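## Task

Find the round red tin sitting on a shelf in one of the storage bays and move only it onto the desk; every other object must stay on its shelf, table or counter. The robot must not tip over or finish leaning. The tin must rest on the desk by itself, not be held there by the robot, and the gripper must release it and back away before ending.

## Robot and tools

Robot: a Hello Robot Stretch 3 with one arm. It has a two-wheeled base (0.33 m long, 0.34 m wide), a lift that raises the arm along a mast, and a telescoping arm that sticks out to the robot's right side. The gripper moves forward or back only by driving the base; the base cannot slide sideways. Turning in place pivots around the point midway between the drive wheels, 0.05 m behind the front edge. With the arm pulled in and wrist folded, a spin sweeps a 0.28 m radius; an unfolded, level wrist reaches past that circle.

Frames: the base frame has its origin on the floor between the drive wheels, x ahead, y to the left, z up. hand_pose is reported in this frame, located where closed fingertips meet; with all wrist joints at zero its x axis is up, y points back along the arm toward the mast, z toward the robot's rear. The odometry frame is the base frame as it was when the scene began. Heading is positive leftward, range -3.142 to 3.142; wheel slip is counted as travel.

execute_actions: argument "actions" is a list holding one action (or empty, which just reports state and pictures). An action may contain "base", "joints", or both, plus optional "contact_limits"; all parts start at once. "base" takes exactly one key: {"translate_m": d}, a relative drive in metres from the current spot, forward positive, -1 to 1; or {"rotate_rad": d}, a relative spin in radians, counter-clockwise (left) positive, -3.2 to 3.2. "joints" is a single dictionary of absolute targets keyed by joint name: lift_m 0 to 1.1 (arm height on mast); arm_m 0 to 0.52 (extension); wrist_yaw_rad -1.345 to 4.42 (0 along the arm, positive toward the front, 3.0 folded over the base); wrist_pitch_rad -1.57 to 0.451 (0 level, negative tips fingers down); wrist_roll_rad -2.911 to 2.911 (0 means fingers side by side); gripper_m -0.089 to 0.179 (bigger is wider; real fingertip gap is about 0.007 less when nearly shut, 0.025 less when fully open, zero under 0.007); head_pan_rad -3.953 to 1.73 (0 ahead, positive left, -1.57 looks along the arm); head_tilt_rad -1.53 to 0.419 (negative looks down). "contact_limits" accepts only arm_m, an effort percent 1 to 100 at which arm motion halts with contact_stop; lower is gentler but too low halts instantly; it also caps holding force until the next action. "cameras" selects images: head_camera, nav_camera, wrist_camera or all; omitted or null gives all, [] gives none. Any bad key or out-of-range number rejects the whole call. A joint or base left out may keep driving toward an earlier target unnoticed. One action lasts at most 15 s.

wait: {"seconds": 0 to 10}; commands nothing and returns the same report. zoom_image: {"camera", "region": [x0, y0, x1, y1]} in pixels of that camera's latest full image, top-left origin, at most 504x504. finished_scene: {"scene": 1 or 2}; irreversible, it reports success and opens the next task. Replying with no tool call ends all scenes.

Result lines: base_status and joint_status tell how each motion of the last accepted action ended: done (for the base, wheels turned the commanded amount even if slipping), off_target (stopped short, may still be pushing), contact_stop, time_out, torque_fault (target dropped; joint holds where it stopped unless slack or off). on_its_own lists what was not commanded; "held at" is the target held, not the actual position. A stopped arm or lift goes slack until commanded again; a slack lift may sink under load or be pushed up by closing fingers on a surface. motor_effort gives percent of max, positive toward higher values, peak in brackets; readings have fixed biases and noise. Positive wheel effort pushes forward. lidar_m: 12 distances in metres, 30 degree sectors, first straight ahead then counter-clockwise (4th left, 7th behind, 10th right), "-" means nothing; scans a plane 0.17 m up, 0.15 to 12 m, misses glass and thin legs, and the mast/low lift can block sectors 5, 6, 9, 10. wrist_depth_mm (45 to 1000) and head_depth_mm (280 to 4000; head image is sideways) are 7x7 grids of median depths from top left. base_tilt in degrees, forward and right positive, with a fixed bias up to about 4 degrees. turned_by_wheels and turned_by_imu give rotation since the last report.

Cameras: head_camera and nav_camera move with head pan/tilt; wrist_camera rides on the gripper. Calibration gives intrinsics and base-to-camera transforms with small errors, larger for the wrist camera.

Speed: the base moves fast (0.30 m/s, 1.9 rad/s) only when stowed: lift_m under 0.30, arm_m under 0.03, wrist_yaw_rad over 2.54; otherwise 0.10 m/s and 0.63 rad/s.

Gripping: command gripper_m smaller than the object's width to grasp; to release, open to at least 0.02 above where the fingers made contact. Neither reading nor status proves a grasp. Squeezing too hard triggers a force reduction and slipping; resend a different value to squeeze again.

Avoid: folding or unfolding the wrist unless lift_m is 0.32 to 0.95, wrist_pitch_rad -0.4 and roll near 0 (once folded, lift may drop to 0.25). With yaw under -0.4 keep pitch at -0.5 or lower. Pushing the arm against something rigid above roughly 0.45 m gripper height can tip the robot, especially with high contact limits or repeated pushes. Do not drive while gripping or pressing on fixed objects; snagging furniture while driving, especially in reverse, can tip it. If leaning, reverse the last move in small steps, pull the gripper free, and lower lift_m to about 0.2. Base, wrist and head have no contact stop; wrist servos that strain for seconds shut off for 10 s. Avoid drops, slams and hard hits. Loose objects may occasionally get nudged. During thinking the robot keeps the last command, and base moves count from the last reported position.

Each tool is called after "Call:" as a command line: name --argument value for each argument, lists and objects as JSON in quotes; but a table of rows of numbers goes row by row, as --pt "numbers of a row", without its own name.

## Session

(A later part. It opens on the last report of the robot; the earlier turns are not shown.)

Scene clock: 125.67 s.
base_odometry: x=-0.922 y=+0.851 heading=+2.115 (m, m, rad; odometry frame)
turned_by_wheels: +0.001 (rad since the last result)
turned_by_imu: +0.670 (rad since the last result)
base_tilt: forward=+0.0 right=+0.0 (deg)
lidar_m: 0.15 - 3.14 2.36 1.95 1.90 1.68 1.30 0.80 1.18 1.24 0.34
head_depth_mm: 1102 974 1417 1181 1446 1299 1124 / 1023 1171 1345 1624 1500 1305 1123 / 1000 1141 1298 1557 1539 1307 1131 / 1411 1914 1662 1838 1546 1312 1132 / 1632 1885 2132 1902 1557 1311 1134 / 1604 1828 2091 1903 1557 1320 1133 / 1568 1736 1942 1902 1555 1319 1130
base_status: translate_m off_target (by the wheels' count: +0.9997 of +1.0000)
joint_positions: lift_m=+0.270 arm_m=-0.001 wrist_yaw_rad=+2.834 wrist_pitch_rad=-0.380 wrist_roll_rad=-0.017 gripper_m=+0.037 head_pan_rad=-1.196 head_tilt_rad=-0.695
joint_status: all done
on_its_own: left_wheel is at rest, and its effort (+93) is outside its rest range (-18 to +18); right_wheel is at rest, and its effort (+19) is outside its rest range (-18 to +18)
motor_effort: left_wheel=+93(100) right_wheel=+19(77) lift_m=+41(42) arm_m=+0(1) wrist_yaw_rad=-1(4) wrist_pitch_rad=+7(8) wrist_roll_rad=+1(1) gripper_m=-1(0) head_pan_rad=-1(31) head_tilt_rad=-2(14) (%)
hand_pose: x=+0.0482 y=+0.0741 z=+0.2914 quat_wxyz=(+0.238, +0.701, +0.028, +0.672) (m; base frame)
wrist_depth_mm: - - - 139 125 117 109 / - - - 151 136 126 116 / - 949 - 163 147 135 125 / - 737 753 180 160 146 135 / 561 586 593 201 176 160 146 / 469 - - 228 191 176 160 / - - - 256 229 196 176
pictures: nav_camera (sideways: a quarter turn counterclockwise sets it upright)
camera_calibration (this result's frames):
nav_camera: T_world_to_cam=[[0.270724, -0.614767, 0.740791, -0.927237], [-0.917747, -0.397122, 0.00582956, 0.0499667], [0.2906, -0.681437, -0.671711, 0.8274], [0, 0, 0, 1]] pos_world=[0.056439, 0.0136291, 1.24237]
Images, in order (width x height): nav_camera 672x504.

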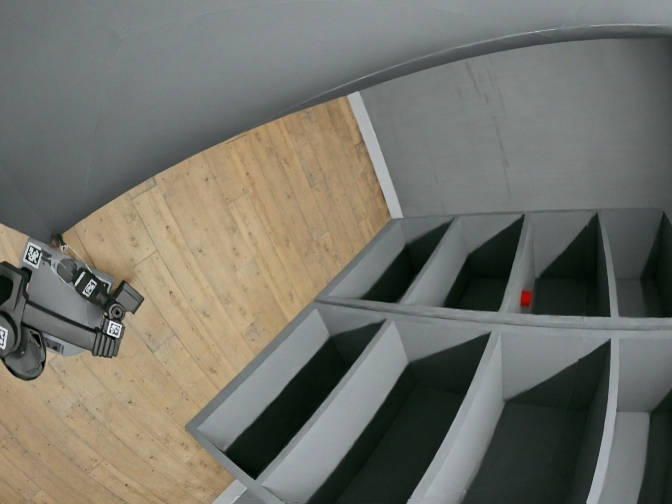

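Call:
execute_actions --actions '[{"base":{"translate_m":-0.3}}]' --cameras '[]'

Call:
execute_actions --actions '[{"base":{"rotate_rad":-1.9}}]' --cameras '[]'

Call:
execute_actions --actions '[{"base":{"translate_m":0.4}}]' --cameras '[]'

Call:
execute_actions --actions '[{"base":{"rotate_rad":1.25},"joints":{"head_pan_rad":0,"head_tilt_rad":-1.0}}]' --cameras '["nav_camera"]'

Scene clock: 140.40 s.
base_odometry: x=-0.766 y=+0.595 heading=+2.115 (m, m, rad; odometry frame)
turned_by_wheels: +0.000 (rad since the last result)
turned_by_imu: -0.001 (rad since the last result)
base_tilt: forward=+0.0 right=+0.0 (deg)
lidar_m: 0.37 0.36 1.67 2.22 1.71 1.65 1.47 1.12 0.71 0.68 1.27 0.86
head_depth_mm: 1073 801 1297 1108 982 1221 1124 / 1158 859 1386 1116 1448 1272 1126 / 1190 989 1436 1231 1477 1308 1126 / 1115 1268 1395 1686 1544 1307 1132 / 1077 1225 1436 1738 1546 1308 1139 / 1438 1966 2182 1905 1550 1312 1140 / 1697 1928 2196 1922 1568 1315 1138
base_status: done
joint_positions: lift_m=+0.270 arm_m=-0.001 wrist_yaw_rad=+2.834 wrist_pitch_rad=-0.380 wrist_roll_rad=-0.017 gripper_m=+0.037 head_pan_rad=-1.196 head_tilt_rad=-0.695
joint_status: not commanded
motor_effort: left_wheel=+0(59) right_wheel=+0(13) lift_m=+41(41) arm_m=-1(0) wrist_yaw_rad=+0(1) wrist_pitch_rad=+7(7) wrist_roll_rad=+1(1) gripper_m=+0(0) head_pan_rad=-2(1) head_tilt_rad=-2(2) (%)
hand_pose: x=+0.0482 y=+0.0741 z=+0.2914 quat_wxyz=(+0.238, +0.701, +0.028, +0.672) (m; base frame)
wrist_depth_mm: - - - - - - 386 / - - - - - - 363 / - 939 - - - 655 341 / - 718 739 772 810 596 323 / 561 577 591 616 626 529 320 / 477 - - 501 517 486 344 / - - - 434 435 428 381
pictures: none
No camera images: the call's "cameras" was empty. Leave "cameras" out to get every camera's image.

Scene clock: 142.93 s.
base_odometry: x=-0.766 y=+0.595 heading=+0.216 (m, m, rad; odometry frame)
turned_by_wheels: -1.900 (rad since the last result)
turned_by_imu: -1.863 (rad since the last result)
base_tilt: forward=+0.1 right=+0.0 (deg)
lidar_m: 0.67 1.27 1.30 0.56 0.37 0.47 2.36 1.92 1.67 1.65 1.27 1.10
head_depth_mm: 1396 1546 1741 1855 1535 1296 1123 / 1472 1652 1884 1885 1539 1299 1126 / 1575 1770 2030 1900 1543 1305 1130 / 1597 1789 2073 1905 1554 1308 1135 / 1403 1559 1766 1853 1557 1319 1139 / 1245 1372 1517 1690 1553 1315 1136 / 1125 1226 1341 1478 1528 1318 1137
base_status: done
joint_positions: lift_m=+0.270 arm_m=-0.001 wrist_yaw_rad=+2.834 wrist_pitch_rad=-0.380 wrist_roll_rad=-0.017 gripper_m=+0.037 head_pan_rad=-1.196 head_tilt_rad=-0.695
joint_status: not commanded
motor_effort: left_wheel=+4(18) right_wheel=-3(8) lift_m=+41(41) arm_m=-1(1) wrist_yaw_rad=+0(0) wrist_pitch_rad=+7(7) wrist_roll_rad=+1(1) gripper_m=+0(1) head_pan_rad=-2(2) head_tilt_rad=-2(2) (%)
hand_pose: x=+0.0482 y=+0.0741 z=+0.2914 quat_wxyz=(+0.238, +0.701, +0.028, +0.672) (m; base frame)
wrist_depth_mm: - 541 - - - - - / - 600 - - - - - / - 609 932 - - 975 988 / - 667 744 776 775 818 732 / 365 576 601 607 645 635 623 / 409 - - 499 522 535 534 / - - - 429 436 443 447
pictures: none
No camera images: the call's "cameras" was empty. Leave "cameras" out to get every camera's image.

Scene clock: 145.93 s.
base_odometry: x=-0.376 y=+0.680 heading=+0.216 (m, m, rad; odometry frame)
turned_by_wheels: +0.000 (rad since the last result)
turned_by_imu: +0.003 (rad since the last result)
base_tilt: forward=+0.0 right=+0.0 (deg)
lidar_m: 0.28 0.29 1.03 1.31 0.77 0.68 2.75 2.04 1.76 1.40 0.83 0.72
head_depth_mm: 1505 1660 1878 1878 1543 1297 1121 / 1450 1699 1996 1875 1542 1303 1127 / 1209 1391 1640 1819 1547 1307 1126 / 1030 1167 1338 1574 1552 1306 1134 / 902 1002 1127 1287 1448 1307 1133 / 801 878 974 1095 1251 1286 1138 / 720 785 859 952 1061 1200 1136
base_status: done
joint_positions: lift_m=+0.270 arm_m=-0.001 wrist_yaw_rad=+2.834 wrist_pitch_rad=-0.380 wrist_roll_rad=-0.017 gripper_m=+0.037 head_pan_rad=-1.196 head_tilt_rad=-0.695
joint_status: not commanded
motor_effort: left_wheel=+4(17) right_wheel=-3(7) lift_m=+41(41) arm_m=-1(1) wrist_yaw_rad=+0(0) wrist_pitch_rad=+7(7) wrist_roll_rad=+1(1) gripper_m=+0(0) head_pan_rad=-2(2) head_tilt_rad=-2(2) (%)
hand_pose: x=+0.0482 y=+0.0741 z=+0.2914 quat_wxyz=(+0.238, +0.701, +0.028, +0.672) (m; base frame)
wrist_depth_mm: - - - - 972 944 781 / - - - - - - 758 / - 978 - - 933 930 760 / - 726 736 747 695 657 638 / 563 575 596 603 597 520 248 / 481 - - 496 491 425 256 / - - - 432 435 355 295
pictures: none
No camera images: the call's "cameras" was empty. Leave "cameras" out to get every camera's image.

Scene clock: 148.00 s.
base_odometry: x=-0.376 y=+0.680 heading=+1.466 (m, m, rad; odometry frame)
turned_by_wheels: +1.250 (rad since the last result)
turned_by_imu: +1.227 (rad since the last result)
base_tilt: forward=+0.1 right=+0.0 (deg)
lidar_m: 1.03 1.00 0.70 0.68 2.66 1.87 1.76 1.07 0.76 0.57 0.28 0.95
head_depth_mm: 565 1092 986 863 768 729 1074 / 925 1087 984 912 1216 1134 1106 / 1335 1215 1492 1440 1293 1184 1105 / 1829 1939 1680 1477 1311 1186 1105 / 1805 1967 1689 1472 1314 1183 1104 / 1791 1949 1693 1474 1319 1183 1075 / 1781 1963 1685 1482 1316 1186 1079
base_status: done
joint_positions: lift_m=+0.270 arm_m=-0.001 wrist_yaw_rad=+2.834 wrist_pitch_rad=-0.380 wrist_roll_rad=-0.017 gripper_m=+0.037 head_pan_rad=-0.007 head_tilt_rad=-0.988
joint_status: all done
motor_effort: left_wheel=-4(14) right_wheel=+3(11) lift_m=+41(41) arm_m=-1(1) wrist_yaw_rad=-1(0) wrist_pitch_rad=+7(7) wrist_roll_rad=+1(1) gripper_m=+0(0) head_pan_rad=+3(50) head_tilt_rad=-5(28) (%)
hand_pose: x=+0.0482 y=+0.0741 z=+0.2914 quat_wxyz=(+0.238, +0.701, +0.028, +0.672) (m; base frame)
wrist_depth_mm: - - - 693 760 872 968 / - - - 753 844 975 - / - 960 940 820 928 - - / - 721 723 749 768 794 847 / 568 590 591 611 636 640 654 / 472 - - 502 511 519 536 / - - - 430 436 440 443
pictures: nav_camera (sideways: a quarter turn counterclockwise sets it upright)
camera_calibration (this result's frames):
nav_camera: T_world_to_cam=[[0.856492, 0.0213821, 0.515718, -0.63755], [0.0275027, -0.999613, -0.00423095, 0.0572986], [0.515428, 0.0178074, -0.856748, 1.06663], [0, 0, 0, 1]] pos_world=[-0.00529234, 0.0519146, 1.24287]
Images, in order (width x height): nav_camera 672x504.

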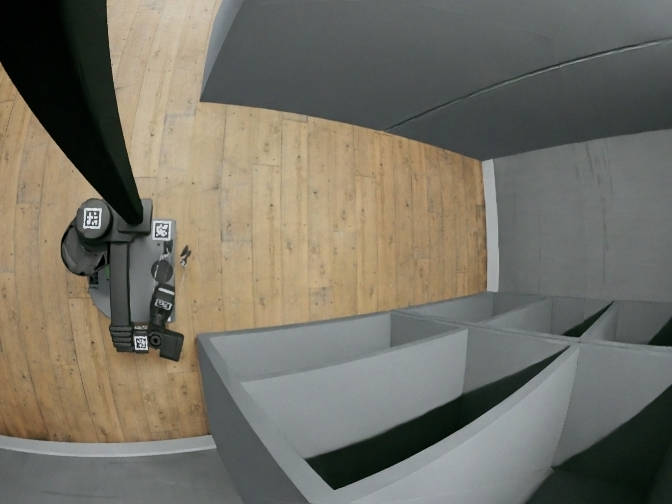

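Call:
execute_actions --actions '[{"base":{"rotate_rad":0.9}}]' --cameras '[]'

Call:
execute_actions --actions '[{"base":{"translate_m":0.3}}]' --cameras '[]'

Call:
execute_actions --actions '[{"base":{"rotate_rad":-0.9}}]' --cameras '["nav_camera"]'

Scene clock: 157.53 s.
base_odometry: x=-0.376 y=+0.680 heading=+2.365 (m, m, rad; odometry frame)
turned_by_wheels: +0.900 (rad since the last result)
turned_by_imu: +0.884 (rad since the last result)
base_tilt: forward=+0.0 right=+0.0 (deg)
lidar_m: 0.74 0.68 2.76 2.00 1.76 1.30 0.80 0.72 0.28 0.85 1.03 1.21
head_depth_mm: 1245 1663 1675 1467 1319 1181 1063 / 1077 1363 1653 1478 1312 1184 1108 / 942 1165 1512 1473 1314 1182 1106 / 845 1011 1264 1450 1315 1182 1109 / 760 896 1089 1396 1315 1185 1103 / 691 804 958 1181 1318 1183 1075 / 635 726 850 1052 1314 1180 1080
base_status: done
joint_positions: lift_m=+0.270 arm_m=-0.001 wrist_yaw_rad=+2.834 wrist_pitch_rad=-0.380 wrist_roll_rad=-0.017 gripper_m=+0.037 head_pan_rad=-0.007 head_tilt_rad=-0.988
joint_status: not commanded
motor_effort: left_wheel=-4(15) right_wheel=+3(10) lift_m=+42(41) arm_m=-1(1) wrist_yaw_rad=-1(1) wrist_pitch_rad=+7(7) wrist_roll_rad=+1(1) gripper_m=+0(0) head_pan_rad=+5(3) head_tilt_rad=-6(5) (%)
hand_pose: x=+0.0482 y=+0.0741 z=+0.2914 quat_wxyz=(+0.238, +0.701, +0.028, +0.672) (m; base frame)
wrist_depth_mm: - - - - - - 506 / - - - - - - 522 / - 956 993 - - - 548 / - 735 740 778 773 752 575 / 561 573 597 605 639 653 606 / 476 - - 501 515 528 533 / - - - 432 431 440 454
pictures: none
No camera images: the call's "cameras" was empty. Leave "cameras" out to get every camera's image.

Scene clock: 160.30 s.
base_odometry: x=-0.590 y=+0.890 heading=+2.365 (m, m, rad; odometry frame)
turned_by_wheels: +0.000 (rad since the last result)
turned_by_imu: +0.002 (rad since the last result)
base_tilt: forward=+0.1 right=+0.0 (deg)
lidar_m: 0.49 0.44 0.44 2.21 1.95 1.70 1.06 0.48 0.93 0.93 1.79 0.80
head_depth_mm: 807 1068 1588 1470 1309 1184 1079 / 692 881 1212 1462 1308 1182 1107 / 607 751 972 1400 1315 1184 1109 / 541 652 815 1096 1300 1184 1111 / 488 577 703 900 1246 1182 1103 / 445 518 617 760 994 1166 1074 / 409 468 549 663 834 1152 1078
base_status: done
joint_positions: lift_m=+0.270 arm_m=-0.001 wrist_yaw_rad=+2.834 wrist_pitch_rad=-0.380 wrist_roll_rad=-0.017 gripper_m=+0.037 head_pan_rad=-0.007 head_tilt_rad=-0.989
joint_status: not commanded
motor_effort: left_wheel=-4(11) right_wheel=+3(10) lift_m=+41(41) arm_m=-1(1) wrist_yaw_rad=+0(0) wrist_pitch_rad=+7(7) wrist_roll_rad=+1(1) gripper_m=+0(1) head_pan_rad=+3(4) head_tilt_rad=-5(5) (%)
hand_pose: x=+0.0482 y=+0.0741 z=+0.2914 quat_wxyz=(+0.238, +0.701, +0.028, +0.672) (m; base frame)
wrist_depth_mm: - - - - - 376 328 / - - - - - 400 347 / - 980 990 - 493 424 369 / - 746 739 761 539 451 391 / 556 579 593 605 577 486 418 / 467 - - 496 516 504 445 / - - - 434 431 451 452
pictures: none
No camera images: the call's "cameras" was empty. Leave "cameras" out to get every camera's image.

Scene clock: 162.03 s.
base_odometry: x=-0.590 y=+0.890 heading=+1.465 (m, m, rad; odometry frame)
turned_by_wheels: -0.900 (rad since the last result)
turned_by_imu: -0.883 (rad since the last result)
base_tilt: forward=+0.1 right=+0.0 (deg)
lidar_m: 1.79 0.65 0.46 0.44 2.67 2.08 1.95 1.40 0.99 0.48 0.95 0.93
head_depth_mm: 1377 1173 1198 1361 1272 1168 1078 / 1505 1817 1627 1451 1313 1190 1110 / 1670 1893 1686 1472 1309 1181 1104 / 1652 1876 1685 1470 1319 1184 1112 / 1625 1871 1682 1473 1306 1187 1110 / 1618 1864 1685 1473 1317 1184 1076 / 1569 1689 1592 1426 1290 1184 1076
base_status: done
joint_positions: lift_m=+0.270 arm_m=-0.001 wrist_yaw_rad=+2.834 wrist_pitch_rad=-0.380 wrist_roll_rad=-0.017 gripper_m=+0.037 head_pan_rad=-0.007 head_tilt_rad=-0.989
joint_status: not commanded
motor_effort: left_wheel=+4(15) right_wheel=-3(8) lift_m=+41(42) arm_m=-1(1) wrist_yaw_rad=+0(0) wrist_pitch_rad=+7(7) wrist_roll_rad=+1(1) gripper_m=+1(1) head_pan_rad=+2(4) head_tilt_rad=-5(6) (%)
hand_pose: x=+0.0482 y=+0.0741 z=+0.2914 quat_wxyz=(+0.238, +0.701, +0.028, +0.672) (m; base frame)
wrist_depth_mm: - 408 425 468 526 583 668 / - 448 469 510 577 637 748 / - 497 503 559 641 745 853 / - 657 555 635 714 776 856 / 559 557 587 609 633 633 646 / 479 - - 502 517 536 527 / - - - 429 434 445 449
pictures: nav_camera (sideways: a quarter turn counterclockwise sets it upright)
camera_calibration (this result's frames):
nav_camera: T_world_to_cam=[[0.856772, 0.0214716, 0.515249, -0.63694], [0.027607, -0.99961, -0.0042497, 0.0573224], [0.514957, 0.0178655, -0.85703, 1.067], [0, 0, 0, 1]] pos_world=[-0.00533019, 0.0519136, 1.24288]
Images, in order (width x height): nav_camera 672x504.

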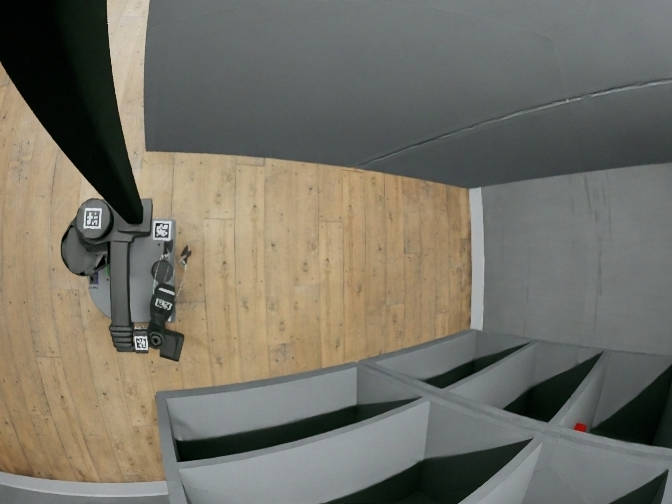

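Centred and aligned. Advance.

Call:
execute_actions --actions '[{"base":{"translate_m":1.0},"joints":{"head_pan_rad":-1.3,"head_tilt_rad":-0.7}}]' --cameras '["head_camera","nav_camera"]'

Scene clock: 170.83 s.
base_odometry: x=-0.485 y=+1.885 heading=+1.466 (m, m, rad; odometry frame)
turned_by_wheels: +0.000 (rad since the last result)
turned_by_imu: +0.008 (rad since the last result)
base_tilt: forward=+0.0 right=+0.0 (deg)
lidar_m: 0.79 0.71 0.51 0.48 0.50 0.66 2.96 1.12 0.45 0.44 0.91 0.83
head_depth_mm: 693 708 559 511 632 773 1078 / 712 764 561 914 880 817 1076 / 725 778 564 1040 904 1148 1100 / 742 791 566 1039 905 1176 1114 / 753 799 569 1078 908 1179 1130 / 768 806 569 1077 912 1201 1134 / 785 807 573 1083 910 1235 1137
base_status: done
joint_positions: lift_m=+0.270 arm_m=-0.001 wrist_yaw_rad=+2.834 wrist_pitch_rad=-0.380 wrist_roll_rad=-0.017 gripper_m=+0.037 head_pan_rad=-1.293 head_tilt_rad=-0.705
joint_status: all done
motor_effort: left_wheel=+3(17) right_wheel=-3(5) lift_m=+41(41) arm_m=-1(2) wrist_yaw_rad=-1(0) wrist_pitch_rad=+7(7) wrist_roll_rad=+1(1) gripper_m=-1(1) head_pan_rad=-4(51) head_tilt_rad=+3(26) (%)
hand_pose: x=+0.0482 y=+0.0741 z=+0.2914 quat_wxyz=(+0.238, +0.701, +0.028, +0.672) (m; base frame)
wrist_depth_mm: - 431 465 514 566 618 645 / - 461 498 561 639 696 680 / - 499 548 609 695 781 686 / - 562 606 691 756 814 715 / 539 591 594 606 633 636 646 / 471 - - 505 512 522 529 / - - - 430 434 440 449
pictures: head_camera (sideways: a quarter turn clockwise sets it upright), nav_camera (sideways: a quarter turn counterclockwise sets it upright)
camera_calibration (this result's frames):
head_camera: T_world_to_cam=[[-0.137278, 0.675035, -0.724902, 0.966946], [0.978353, 0.206812, 0.00730993, -0.0173069], [0.154853, -0.708207, -0.688813, 0.856064], [0, 0, 0, 1]] pos_world=[0.0171088, -0.0428731, 1.29074]
nav_camera: T_world_to_cam=[[0.21202, -0.644649, 0.73449, -0.918667], [-0.951774, -0.306752, 0.00551156, 0.0505883], [0.221753, -0.700236, -0.678597, 0.836777], [0, 0, 0, 1]] pos_world=[0.0573668, 0.00924234, 1.24231]
Images, in order (width x height): head_camera 896x504, nav_camera 672x504.

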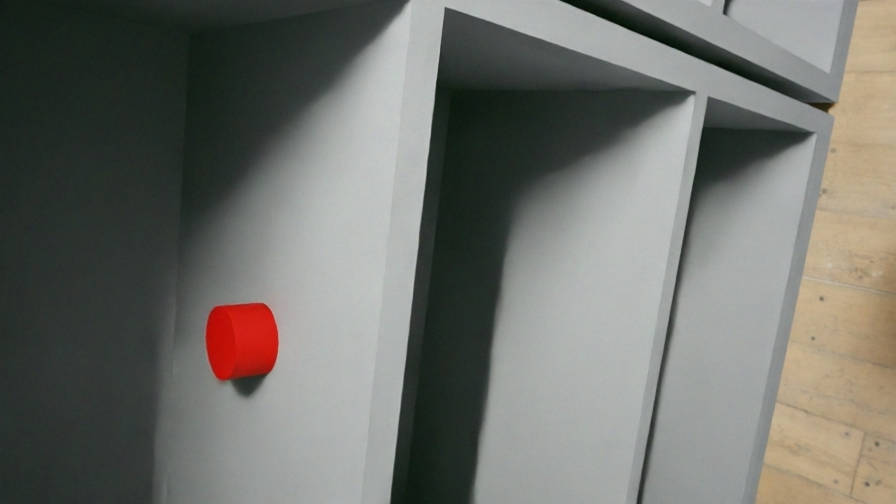

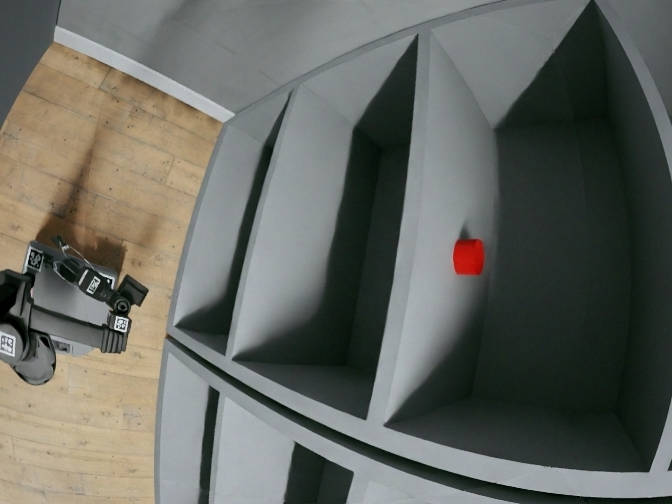

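Call:
execute_actions --actions '[{"base":{"translate_m":0.28},"joints":{"lift_m":0.93,"wrist_pitch_rad":-0.4}}]' --cameras '[]'

Call:
execute_actions --actions '[{"joints":{"wrist_yaw_rad":1.57,"head_pan_rad":-1.57,"head_tilt_rad":-0.8}}]' --cameras '[]'

Call:
execute_actions --actions '[{"joints":{"wrist_pitch_rad":0,"gripper_m":0.15}}]'

Scene clock: 202.20 s.
base_odometry: x=-0.455 y=+2.163 heading=+1.466 (m, m, rad; odometry frame)
turned_by_wheels: +0.000 (rad since the last result)
turned_by_imu: +0.004 (rad since the last result)
base_tilt: forward=+0.0 right=+0.0 (deg)
lidar_m: 0.51 0.52 0.52 0.49 0.51 0.67 3.21 0.62 0.57 0.88 0.68 0.54
head_depth_mm: 689 743 552 481 949 - 1070 / 702 753 561 1008 951 - - / 715 769 564 1009 977 - 1105 / 731 786 566 1041 931 1174 1108 / 743 798 569 1039 906 1172 1125 / 762 802 570 1050 909 1182 1128 / 750 764 572 877 885 1021 1088
base_status: done
joint_positions: lift_m=+0.930 arm_m=-0.001 wrist_yaw_rad=+2.834 wrist_pitch_rad=-0.415 wrist_roll_rad=-0.017 gripper_m=+0.037 head_pan_rad=-1.293 head_tilt_rad=-0.705
joint_status: all done
motor_effort: left_wheel=+3(17) right_wheel=-2(8) lift_m=+46(46) arm_m=-1(1) wrist_yaw_rad=+0(0) wrist_pitch_rad=+6(6) wrist_roll_rad=+1(1) gripper_m=+0(0) head_pan_rad=-4(4) head_tilt_rad=+2(2) (%)
hand_pose: x=+0.0469 y=+0.0700 z=+0.9433 quat_wxyz=(+0.250, +0.700, +0.040, +0.668) (m; base frame)
wrist_depth_mm: - 442 482 525 592 555 420 / - 481 517 567 622 568 432 / - 527 578 645 704 585 446 / 512 581 640 717 777 617 450 / 560 - 691 803 848 635 468 / 630 - 771 947 860 637 479 / 716 786 983 - - 642 483
pictures: none
No camera images: the call's "cameras" was empty. Leave "cameras" out to get every camera's image.

Scene clock: 203.83 s.
base_odometry: x=-0.455 y=+2.163 heading=+1.466 (m, m, rad; odometry frame)
turned_by_wheels: +0.000 (rad since the last result)
turned_by_imu: +0.000 (rad since the last result)
base_tilt: forward=+0.1 right=-0.1 (deg)
lidar_m: 0.51 0.52 0.52 0.49 0.51 0.67 3.24 0.62 0.57 0.88 0.67 0.53
head_depth_mm: 751 634 505 960 - 1180 1099 / 744 636 506 1065 - 1183 1098 / 737 636 506 1053 - 1179 1102 / 733 576 495 1025 853 - 1102 / 728 642 492 1013 855 - 1097 / 719 644 494 1017 878 - 1086 / 715 646 494 1019 899 - 1091
base_status: not commanded
joint_positions: lift_m=+0.930 arm_m=-0.001 wrist_yaw_rad=+1.572 wrist_pitch_rad=-0.415 wrist_roll_rad=-0.017 gripper_m=+0.037 head_pan_rad=-1.563 head_tilt_rad=-0.790
joint_status: all done
motor_effort: left_wheel=+3(3) right_wheel=-2(2) lift_m=+46(46) arm_m=-1(1) wrist_yaw_rad=-2(3) wrist_pitch_rad=+6(6) wrist_roll_rad=+1(1) gripper_m=+0(0) head_pan_rad=-4(29) head_tilt_rad=-5(18) (%)
hand_pose: x=+0.2034 y=-0.1440 z=+0.9433 quat_wxyz=(+0.596, +0.589, -0.380, +0.392) (m; base frame)
wrist_depth_mm: 386 397 394 394 396 399 352 / 430 429 429 435 433 421 329 / 470 474 474 478 476 449 429 / 523 514 534 540 529 493 480 / 575 608 600 598 590 548 540 / 693 685 689 698 659 619 636 / 775 825 813 824 809 579 572
pictures: none
No camera images: the call's "cameras" was empty. Leave "cameras" out to get every camera's image.

Scene clock: 205.43 s.
base_odometry: x=-0.455 y=+2.163 heading=+1.466 (m, m, rad; odometry frame)
turned_by_wheels: +0.000 (rad since the last result)
turned_by_imu: +0.000 (rad since the last result)
base_tilt: forward=+0.1 right=+0.0 (deg)
lidar_m: 0.51 0.52 0.52 0.49 0.51 0.67 3.22 0.62 0.57 0.88 0.67 0.54
head_depth_mm: 751 633 504 962 - 1179 1097 / 744 636 504 1067 - 1182 1102 / 739 635 507 1057 - 1182 1100 / 735 576 495 1025 863 1172 1102 / 725 642 492 1016 872 - 1101 / 721 644 493 1016 - - 1106 / 715 647 496 1019 - - 1095
base_status: not commanded
joint_positions: lift_m=+0.930 arm_m=-0.001 wrist_yaw_rad=+1.572 wrist_pitch_rad=-0.021 wrist_roll_rad=-0.017 gripper_m=+0.150 head_pan_rad=-1.563 head_tilt_rad=-0.790
joint_status: all done
motor_effort: left_wheel=+3(3) right_wheel=-2(2) lift_m=+46(46) arm_m=-1(1) wrist_yaw_rad=-2(3) wrist_pitch_rad=+9(9) wrist_roll_rad=+1(1) gripper_m=+1(98) head_pan_rad=-6(5) head_tilt_rad=-5(5) (%)
hand_pose: x=+0.2343 y=-0.1439 z=+1.0390 quat_wxyz=(+0.510, +0.501, -0.489, +0.499) (m; base frame)
wrist_depth_mm: 397 393 404 408 413 414 375 / 401 413 420 423 427 427 383 / 422 430 427 440 443 437 399 / 437 444 452 446 462 443 414 / 453 456 470 469 480 431 347 / 474 489 480 497 502 - 304 / 484 501 508 515 524 483 476
pictures: head_camera (sideways: a quarter turn clockwise sets it upright), nav_camera (sideways: a quarter turn counterclockwise sets it upright), wrist_camera
camera_calibration (this result's frames):
head_camera: T_world_to_cam=[[0.0470639, 0.746188, -0.664069, 0.886548], [0.998094, -0.0617001, 0.00140684, -0.00974169], [-0.0399234, -0.662869, -0.74767, 0.933798], [0, 0, 0, 1]] pos_world=[0.0052791, -0.043147, 1.28692]
nav_camera: T_world_to_cam=[[0.0330793, -0.737659, 0.674363, -0.839219], [-0.999096, -0.0424234, 0.00260312, 0.0546639], [0.0266885, -0.673839, -0.738396, 0.915739], [0, 0, 0, 1]] pos_world=[0.0579355, 0.000323127, 1.24197]
wrist_camera: T_world_to_cam=[[-0.0322169, -0.997334, 0.0654732, -0.211671], [-0.205555, -0.0574953, -0.976955, 1.08306], [0.978115, -0.0449328, -0.203155, 0.145973], [0, 0, 0, 1]] pos_world=[0.0730308, -0.142277, 1.10161]
Images, in order (width x height): head_camera 896x504, nav_camera 672x504, wrist_camera 644x364.

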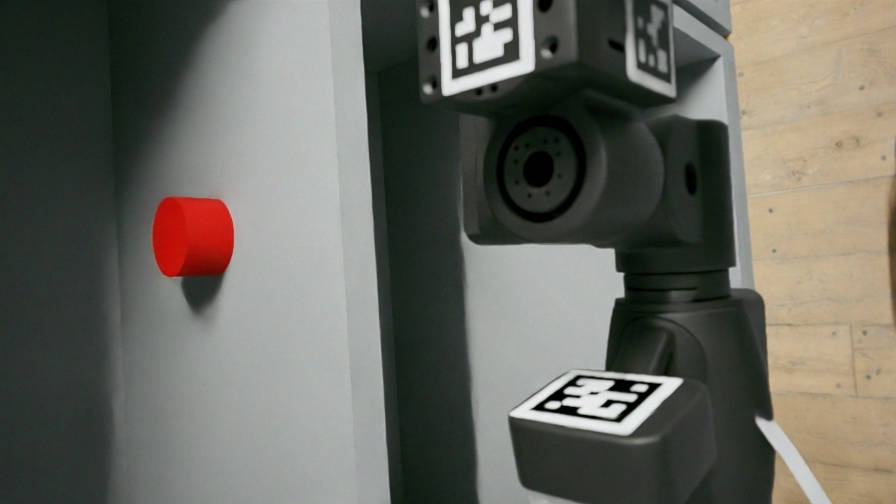

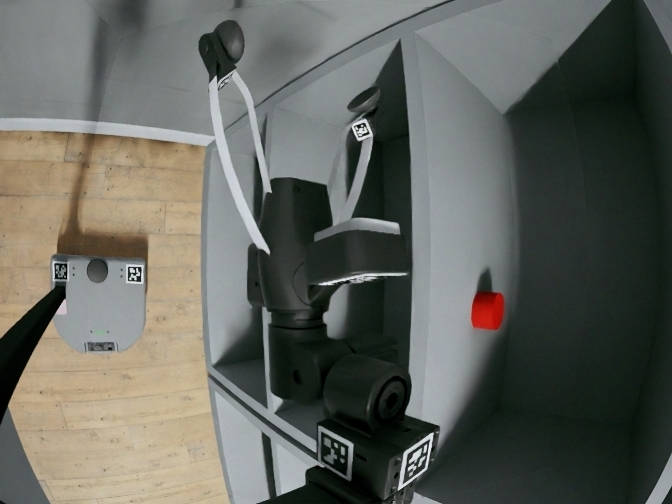

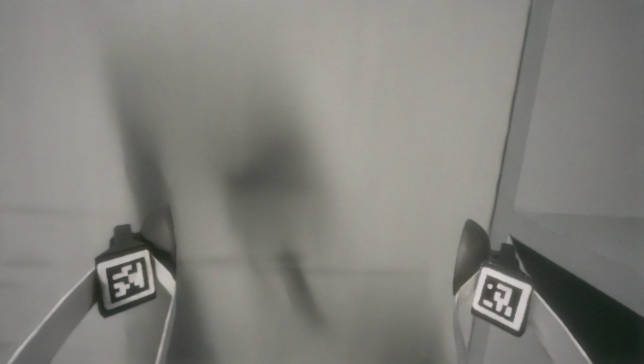

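Call:
execute_actions --actions '[{"joints":{"wrist_yaw_rad":0}}]'

Scene clock: 211.20 s.
base_odometry: x=-0.455 y=+2.163 heading=+1.466 (m, m, rad; odometry frame)
turned_by_wheels: +0.000 (rad since the last result)
turned_by_imu: +0.001 (rad since the last result)
base_tilt: forward=+0.1 right=+0.0 (deg)
lidar_m: 0.51 0.52 0.52 0.49 0.51 0.68 3.23 0.62 0.57 0.88 0.67 0.53
head_depth_mm: 748 634 503 964 - - 1082 / 746 636 523 1066 - - 1089 / 737 636 506 - - - 1100 / 733 577 508 - 834 1185 1104 / 728 641 509 1017 855 1188 1102 / 720 643 494 1017 856 1187 1105 / 715 648 495 1021 855 1163 1110
base_status: not commanded
joint_positions: lift_m=+0.930 arm_m=-0.001 wrist_yaw_rad=+0.002 wrist_pitch_rad=-0.021 wrist_roll_rad=-0.017 gripper_m=+0.150 head_pan_rad=-1.563 head_tilt_rad=-0.790
joint_status: all done
motor_effort: left_wheel=+3(3) right_wheel=-2(2) lift_m=+46(46) arm_m=-1(1) wrist_yaw_rad=-3(4) wrist_pitch_rad=+8(8) wrist_roll_rad=+1(1) gripper_m=+1(0) head_pan_rad=-5(5) head_tilt_rad=-5(5) (%)
hand_pose: x=-0.0209 y=-0.3999 z=+1.0391 quat_wxyz=(+0.713, +0.009, -0.701, -0.007) (m; base frame)
wrist_depth_mm: 569 581 587 601 610 579 390 / 593 599 607 611 621 582 388 / 595 621 633 644 652 563 387 / 438 472 498 383 594 525 382 / 269 300 292 304 320 367 343 / 205 197 206 212 218 - 234 / 659 733 205 207 212 466 215
pictures: head_camera (sideways: a quarter turn clockwise sets it upright), nav_camera (sideways: a quarter turn counterclockwise sets it upright), wrist_camera
camera_calibration (this result's frames):
head_camera: T_world_to_cam=[[0.0470891, 0.746208, -0.664045, 0.886517], [0.998092, -0.0617342, 0.00140463, -0.0097388], [-0.0399462, -0.662844, -0.747691, 0.933825], [0, 0, 0, 1]] pos_world=[0.00527763, -0.0431465, 1.28691]
nav_camera: T_world_to_cam=[[0.0330543, -0.737681, 0.674339, -0.839188], [-0.999098, -0.0423894, 0.00260203, 0.0546653], [0.0266654, -0.673817, -0.738417, 0.915767], [0, 0, 0, 1]] pos_world=[0.0579355, 0.00032326, 1.24197]
wrist_camera: T_world_to_cam=[[-0.997361, 0.0314038, 0.065462, -0.0839559], [-0.0576664, 0.205187, -0.977022, 1.12417], [-0.0441141, -0.978219, -0.202835, -0.0108086], [0, 0, 0, 1]] pos_world=[-0.0193841, -0.238602, 1.10165]
Images, in order (width x height): head_camera 896x504, nav_camera 672x504, wrist_camera 644x364.

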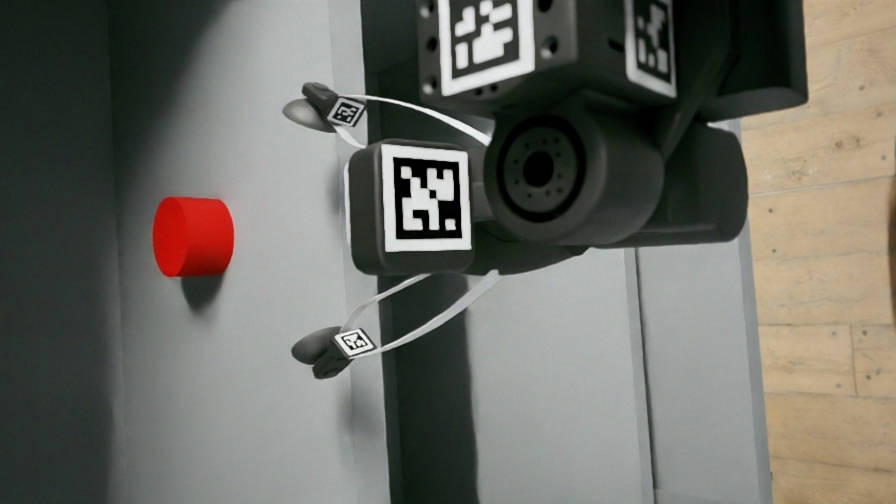

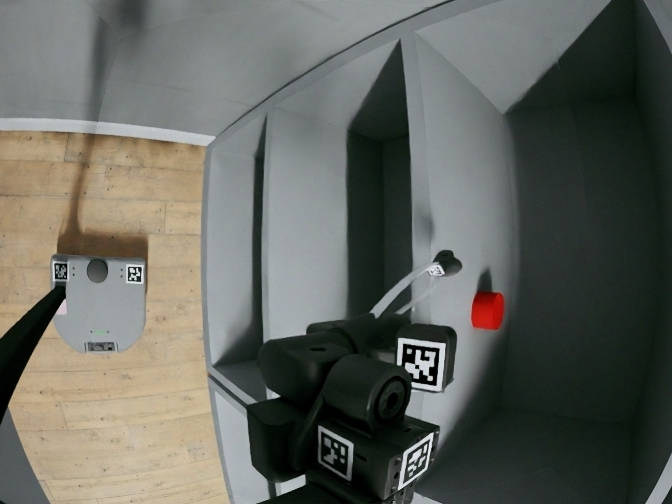

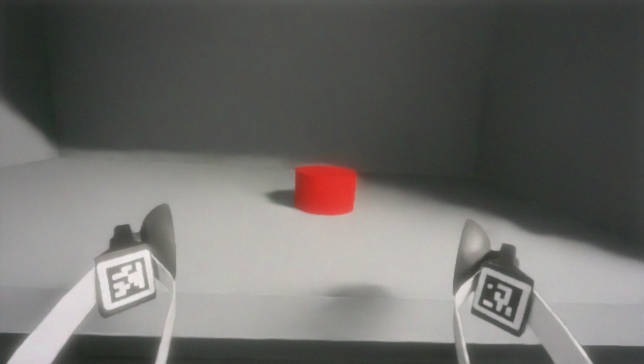

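Call:
execute_actions --actions '[{"joints":{"lift_m":0.905,"arm_m":0.12}}]' --cameras '["wrist_camera","head_camera"]'

Call:
execute_actions --actions '[{"joints":{"arm_m":0.235},"contact_limits":{"arm_m":25}}]' --cameras '["wrist_camera","head_camera"]'

Scene clock: 222.53 s.
base_odometry: x=-0.455 y=+2.163 heading=+1.466 (m, m, rad; odometry frame)
turned_by_wheels: +0.000 (rad since the last result)
turned_by_imu: +0.001 (rad since the last result)
base_tilt: forward=+0.1 right=+0.0 (deg)
lidar_m: 0.51 0.52 0.52 0.49 0.51 0.67 3.23 0.62 0.57 0.88 0.67 0.53
head_depth_mm: 750 633 531 - 867 1157 1094 / 743 636 - - 847 1198 1095 / 739 638 - - 851 1186 1105 / 733 576 - 998 852 1184 1102 / 728 640 492 1015 857 1184 1103 / 722 644 493 1014 855 1181 1109 / 717 645 494 1015 857 1163 1109
base_status: not commanded
joint_positions: lift_m=+0.905 arm_m=+0.120 wrist_yaw_rad=+0.001 wrist_pitch_rad=-0.020 wrist_roll_rad=-0.017 gripper_m=+0.150 head_pan_rad=-1.563 head_tilt_rad=-0.790
joint_status: all done
motor_effort: left_wheel=+3(3) right_wheel=-2(2) lift_m=+36(36) arm_m=+4(2) wrist_yaw_rad=-2(3) wrist_pitch_rad=+8(8) wrist_roll_rad=+1(1) gripper_m=+0(0) head_pan_rad=-5(4) head_tilt_rad=-5(5) (%)
hand_pose: x=-0.0211 y=-0.5203 z=+1.0146 quat_wxyz=(+0.713, +0.008, -0.701, -0.007) (m; base frame)
wrist_depth_mm: 461 466 474 477 485 483 384 / 480 486 479 494 501 507 383 / 499 498 513 512 526 521 380 / 343 361 387 240 447 490 369 / 209 234 229 235 249 282 274 / 159 148 161 165 170 - 183 / 114 121 123 127 129 127 138
pictures: head_camera (sideways: a quarter turn clockwise sets it upright), wrist_camera
camera_calibration (this result's frames):
head_camera: T_world_to_cam=[[0.0472417, 0.746407, -0.663811, 0.886211], [0.998079, -0.0619408, 0.00138273, -0.00971021], [-0.0400849, -0.662601, -0.747899, 0.934097], [0, 0, 0, 1]] pos_world=[0.00526868, -0.0431417, 1.2869]
wrist_camera: T_world_to_cam=[[-0.997329, 0.0324684, 0.0654296, -0.0782417], [-0.057459, 0.204308, -0.977219, 1.12473], [-0.0450966, -0.978368, -0.201897, -0.13465], [0, 0, 0, 1]] pos_world=[-0.019479, -0.358989, 1.07704]
Images, in order (width x height): head_camera 896x504, wrist_camera 644x364.

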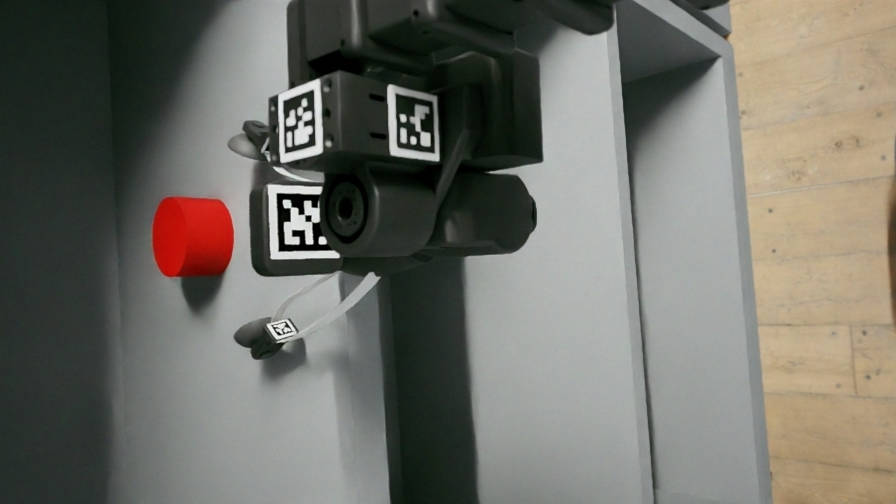

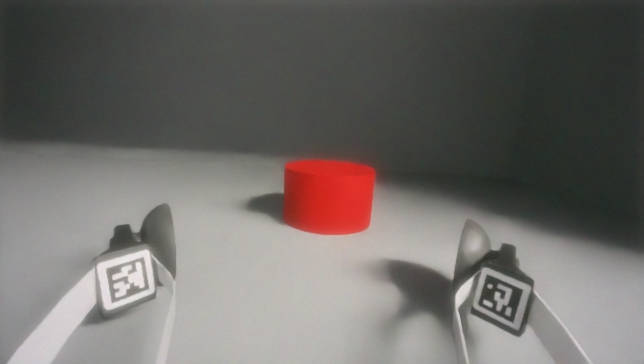

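Scene clock: 225.47 s.
base_odometry: x=-0.455 y=+2.163 heading=+1.466 (m, m, rad; odometry frame)
turned_by_wheels: +0.000 (rad since the last result)
turned_by_imu: +0.008 (rad since the last result)
base_tilt: forward=-0.8 right=-1.3 (deg)
lidar_m: 0.51 0.53 0.51 0.49 0.50 0.67 3.23 0.62 0.57 0.88 0.67 0.53
head_depth_mm: 772 691 - - 887 1173 1100 / 764 733 - 1026 883 1205 1103 / 761 - - 1029 886 1197 1109 / 753 778 511 1034 886 1200 1112 / 747 652 532 1041 872 1197 1114 / 742 684 516 1046 875 1206 1115 / 741 690 520 1051 875 1196 1123
base_status: not commanded
joint_positions: lift_m=+0.906 arm_m=+0.235 wrist_yaw_rad=-0.001 wrist_pitch_rad=+0.049 wrist_roll_rad=-0.029 gripper_m=+0.150 head_pan_rad=-1.564 head_tilt_rad=-0.793
joint_status: all done
motor_effort: left_wheel=+1(18) right_wheel=-1(2) lift_m=+3(42) arm_m=+5(25) wrist_yaw_rad=+1(8) wrist_pitch_rad=-20(42) wrist_roll_rad=+5(9) gripper_m=+0(1) head_pan_rad=-3(4) head_tilt_rad=-3(5) (%)
contact_limits: arm_m 25 (drawing in: default 24, maximum 39; extending or still: default 33, maximum 54)
hand_pose: x=-0.0216 y=-0.6367 z=+1.0334 quat_wxyz=(+0.717, -0.018, -0.696, +0.017) (m; base frame)
wrist_depth_mm: 398 399 403 412 415 419 372 / 403 407 410 416 421 426 369 / 409 422 416 426 430 434 363 / 415 423 436 433 440 440 361 / 351 396 384 398 425 443 358 / 243 222 226 149 251 - 276 / 167 174 169 144 180 185 200
pictures: head_camera (sideways: a quarter turn clockwise sets it upright), wrist_camera
camera_calibration (this result's frames):
head_camera: T_world_to_cam=[[0.0480701, 0.748188, -0.661743, 0.88351], [0.998008, -0.0630685, 0.00118974, -0.00945853], [-0.040845, -0.660482, -0.74973, 0.936482], [0, 0, 0, 1]] pos_world=[0.00521981, -0.043099, 1.28678]
wrist_camera: T_world_to_cam=[[-0.996416, 0.0392139, 0.0749538, -0.0816588], [-0.0689872, 0.136084, -0.988292, 1.13465], [-0.0489548, -0.989921, -0.132891, -0.323461], [0, 0, 0, 1]] pos_world=[-0.0189249, -0.471407, 1.0845]
Images, in order (width x height): head_camera 896x504, wrist_camera 644x364.

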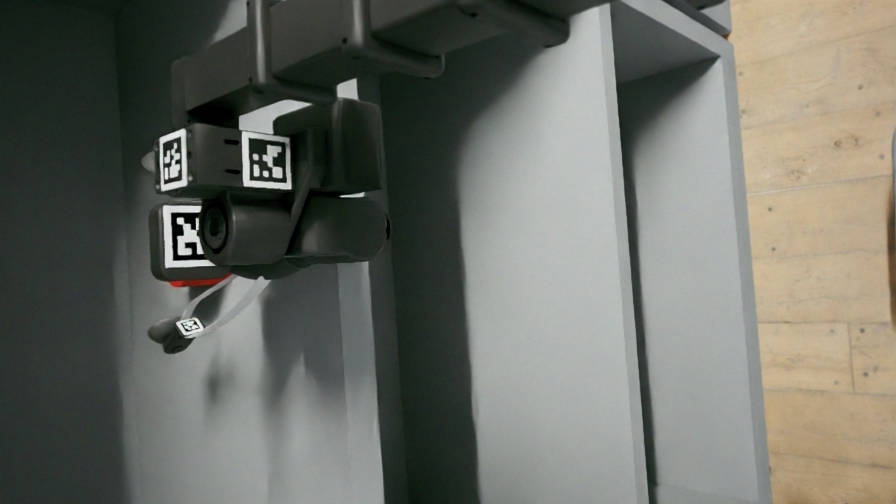

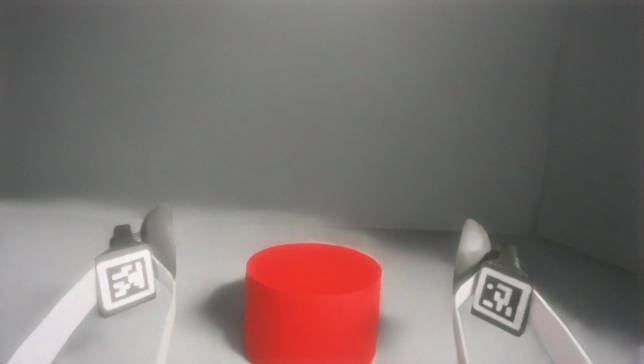

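Call:
execute_actions --actions '[{"joints":{"lift_m":0.955,"wrist_pitch_rad":-0.22,"arm_m":0.235}}]' --cameras '["wrist_camera"]'

Scene clock: 234.87 s.
base_odometry: x=-0.455 y=+2.163 heading=+1.466 (m, m, rad; odometry frame)
turned_by_wheels: +0.000 (rad since the last result)
turned_by_imu: -0.023 (rad since the last result)
base_tilt: forward=+0.0 right=+0.0 (deg)
lidar_m: 0.51 0.52 0.52 0.49 0.50 0.66 3.22 0.64 0.57 0.88 0.69 0.54
head_depth_mm: 745 - 510 929 865 1158 1097 / 728 - 496 1003 869 1193 1101 / 726 - 488 1006 871 1198 1101 / 729 - 497 1009 850 1182 1107 / 726 663 490 1012 853 1186 1101 / 722 641 492 1015 855 1183 1104 / 715 642 493 1015 856 1162 1105
base_status: not commanded
joint_positions: lift_m=+0.955 arm_m=+0.235 wrist_yaw_rad=+0.001 wrist_pitch_rad=-0.226 wrist_roll_rad=-0.019 gripper_m=+0.150 head_pan_rad=-1.564 head_tilt_rad=-0.793
joint_status: all done
motor_effort: left_wheel=+2(9) right_wheel=-1(19) lift_m=+44(45) arm_m=+1(5) wrist_yaw_rad=-1(3) wrist_pitch_rad=+2(52) wrist_roll_rad=+1(6) gripper_m=+1(0) head_pan_rad=-4(4) head_tilt_rad=-3(3) (%)
hand_pose: x=-0.0212 y=-0.6242 z=+1.0127 quat_wxyz=(+0.709, +0.081, -0.696, -0.079) (m; base frame)
wrist_depth_mm: 343 349 353 356 364 367 357 / 360 370 374 377 385 392 356 / 379 383 395 401 410 414 358 / 257 267 275 178 301 315 321 / 194 208 184 130 215 237 231 / 160 152 149 132 168 - 179 / 125 131 134 136 139 137 147
pictures: wrist_camera
camera_calibration (this result's frames):
wrist_camera: T_world_to_cam=[[-0.997196, 0.0183958, 0.0725332, -0.0908275], [-0.0591573, 0.399788, -0.914697, 1.20272], [-0.0458244, -0.916423, -0.397578, 0.000188972], [0, 0, 0, 1]] pos_world=[-0.0194146, -0.478988, 1.10679]
Images, in order (width x height): wrist_camera 644x364.

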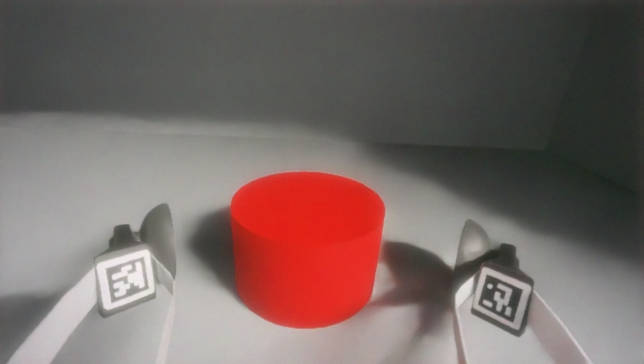

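Call:
execute_actions --actions '[{"joints":{"gripper_m":0.05}}]' --cameras '[]'

Call:
execute_actions --actions '[{"joints":{"lift_m":0.985}}]' --cameras '["wrist_camera"]'

Call:
execute_actions --actions '[{"joints":{"arm_m":0}}]' --cameras '["wrist_camera"]'

Scene clock: 240.63 s.
base_odometry: x=-0.455 y=+2.163 heading=+1.466 (m, m, rad; odometry frame)
turned_by_wheels: +0.000 (rad since the last result)
turned_by_imu: +0.001 (rad since the last result)
base_tilt: forward=+0.1 right=+0.0 (deg)
lidar_m: 0.51 0.52 0.52 0.49 0.51 0.66 3.22 0.64 0.57 0.88 0.69 0.54
head_depth_mm: 742 - 512 932 867 1152 1098 / 728 - 496 1001 869 1196 1098 / 724 - 487 1008 870 1196 1102 / 729 - 498 1009 849 1185 1101 / 729 635 489 1010 852 1192 1105 / 720 640 491 1011 854 1183 1110 / 712 641 493 1016 856 1161 1106
base_status: not commanded
joint_positions: lift_m=+0.955 arm_m=+0.235 wrist_yaw_rad=+0.002 wrist_pitch_rad=-0.223 wrist_roll_rad=-0.019 gripper_m=+0.051 head_pan_rad=-1.564 head_tilt_rad=-0.793
joint_status: all done
motor_effort: left_wheel=+2(2) right_wheel=-2(2) lift_m=+44(44) arm_m=+2(1) wrist_yaw_rad=-3(3) wrist_pitch_rad=+1(2) wrist_roll_rad=+1(1) gripper_m=-14(98) head_pan_rad=-2(2) head_tilt_rad=-4(3) (%)
hand_pose: x=-0.0211 y=-0.6245 z=+1.0136 quat_wxyz=(+0.710, +0.080, -0.696, -0.077) (m; base frame)
wrist_depth_mm: 341 349 352 358 357 368 362 / 363 372 373 383 386 389 357 / 384 386 393 405 408 417 353 / 261 266 281 178 303 319 327 / 196 201 141 129 208 226 233 / 156 158 143 130 151 175 179 / 130 132 134 136 140 143 146
pictures: none
No camera images: the call's "cameras" was empty. Leave "cameras" out to get every camera's image.

Scene clock: 241.70 s.
base_odometry: x=-0.455 y=+2.163 heading=+1.466 (m, m, rad; odometry frame)
turned_by_wheels: +0.000 (rad since the last result)
turned_by_imu: +0.000 (rad since the last result)
base_tilt: forward=+0.1 right=+0.0 (deg)
lidar_m: 0.51 0.52 0.52 0.49 0.50 0.66 3.22 0.64 0.57 0.87 0.69 0.54
head_depth_mm: - - 502 930 866 1158 1096 / - - 501 1006 870 1203 1095 / - - 492 1006 868 1199 1102 / 709 - 489 1011 852 1183 1103 / 726 637 491 1011 853 1182 1104 / 723 637 490 1012 854 1184 1104 / 713 641 493 1015 855 1159 1104
base_status: not commanded
joint_positions: lift_m=+0.985 arm_m=+0.235 wrist_yaw_rad=+0.002 wrist_pitch_rad=-0.244 wrist_roll_rad=-0.019 gripper_m=+0.051 head_pan_rad=-1.564 head_tilt_rad=-0.793
joint_status: all done
motor_effort: left_wheel=+2(3) right_wheel=-2(2) lift_m=+47(50) arm_m=+1(2) wrist_yaw_rad=-2(2) wrist_pitch_rad=+10(10) wrist_roll_rad=+1(1) gripper_m=-15(16) head_pan_rad=-4(2) head_tilt_rad=-3(3) (%)
hand_pose: x=-0.0211 y=-0.6227 z=+1.0382 quat_wxyz=(+0.709, +0.088, -0.695, -0.085) (m; base frame)
wrist_depth_mm: 345 347 350 356 354 359 359 / 361 369 369 380 390 389 361 / 386 400 410 410 417 422 348 / 306 317 324 182 358 371 339 / 233 239 142 129 249 272 276 / 189 191 143 130 150 212 215 / 157 160 162 156 169 173 176
pictures: wrist_camera
camera_calibration (this result's frames):
wrist_camera: T_world_to_cam=[[-0.997207, 0.0163492, 0.0728822, -0.094167], [-0.0594862, 0.416266, -0.907295, 1.22802], [-0.0451719, -0.909096, -0.41413, 0.0334778], [0, 0, 0, 1]] pos_world=[-0.0193415, -0.479208, 1.1349]
Images, in order (width x height): wrist_camera 644x364.

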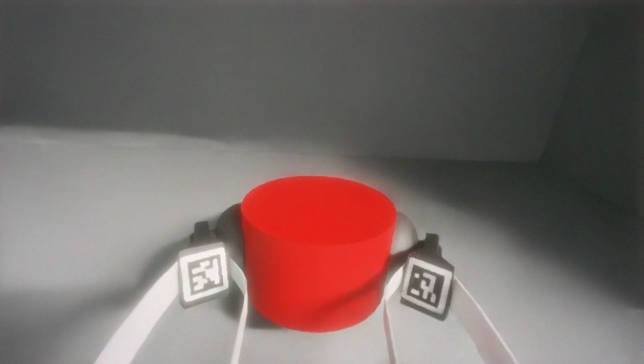

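Scene clock: 244.67 s.
base_odometry: x=-0.455 y=+2.163 heading=+1.466 (m, m, rad; odometry frame)
turned_by_wheels: +0.000 (rad since the last result)
turned_by_imu: +0.001 (rad since the last result)
base_tilt: forward=+0.0 right=+0.0 (deg)
lidar_m: 0.51 0.52 0.52 0.49 0.50 0.66 3.23 0.64 0.57 0.88 0.69 0.54
head_depth_mm: 755 643 - - - - 1097 / 749 632 503 - - 1182 1098 / 742 633 - - - 1183 1102 / 735 634 - - 850 1182 1106 / 727 637 506 1011 853 1181 1101 / 721 639 490 1015 856 1185 1108 / 713 641 492 1014 854 1162 1109
base_status: not commanded
joint_positions: lift_m=+0.985 arm_m=+0.000 wrist_yaw_rad=+0.001 wrist_pitch_rad=-0.245 wrist_roll_rad=-0.019 gripper_m=+0.051 head_pan_rad=-1.564 head_tilt_rad=-0.793
joint_status: all done
motor_effort: left_wheel=+2(2) right_wheel=-2(2) lift_m=+47(47) arm_m=-4(8) wrist_yaw_rad=+0(2) wrist_pitch_rad=+10(10) wrist_roll_rad=+1(1) gripper_m=-15(15) head_pan_rad=-3(3) head_tilt_rad=-3(3) (%)
hand_pose: x=-0.0213 y=-0.3880 z=+1.0380 quat_wxyz=(+0.709, +0.088, -0.695, -0.086) (m; base frame)
wrist_depth_mm: 551 560 572 571 584 542 372 / 574 587 611 610 617 540 372 / 452 479 511 541 574 504 369 / 309 318 329 181 360 375 349 / 232 238 142 128 249 270 279 / 218 219 144 130 150 237 240 / 628 672 684 670 686 487 364
pictures: wrist_camera
camera_calibration (this result's frames):
wrist_camera: T_world_to_cam=[[-0.997192, 0.0171774, 0.0728973, -0.0978979], [-0.0591154, 0.417082, -0.906944, 1.13012], [-0.0459831, -0.908707, -0.414895, 0.247593], [0, 0, 0, 1]] pos_world=[-0.0194301, -0.244682, 1.13482]
Images, in order (width x height): wrist_camera 644x364.

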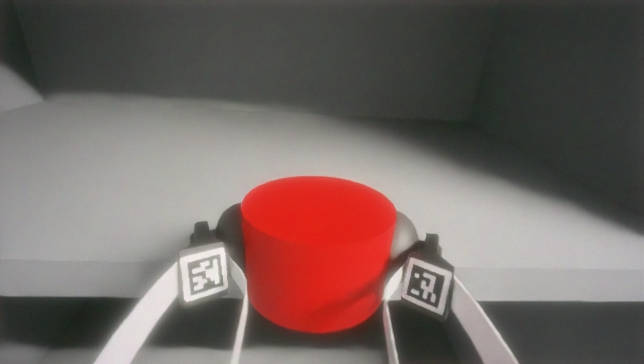

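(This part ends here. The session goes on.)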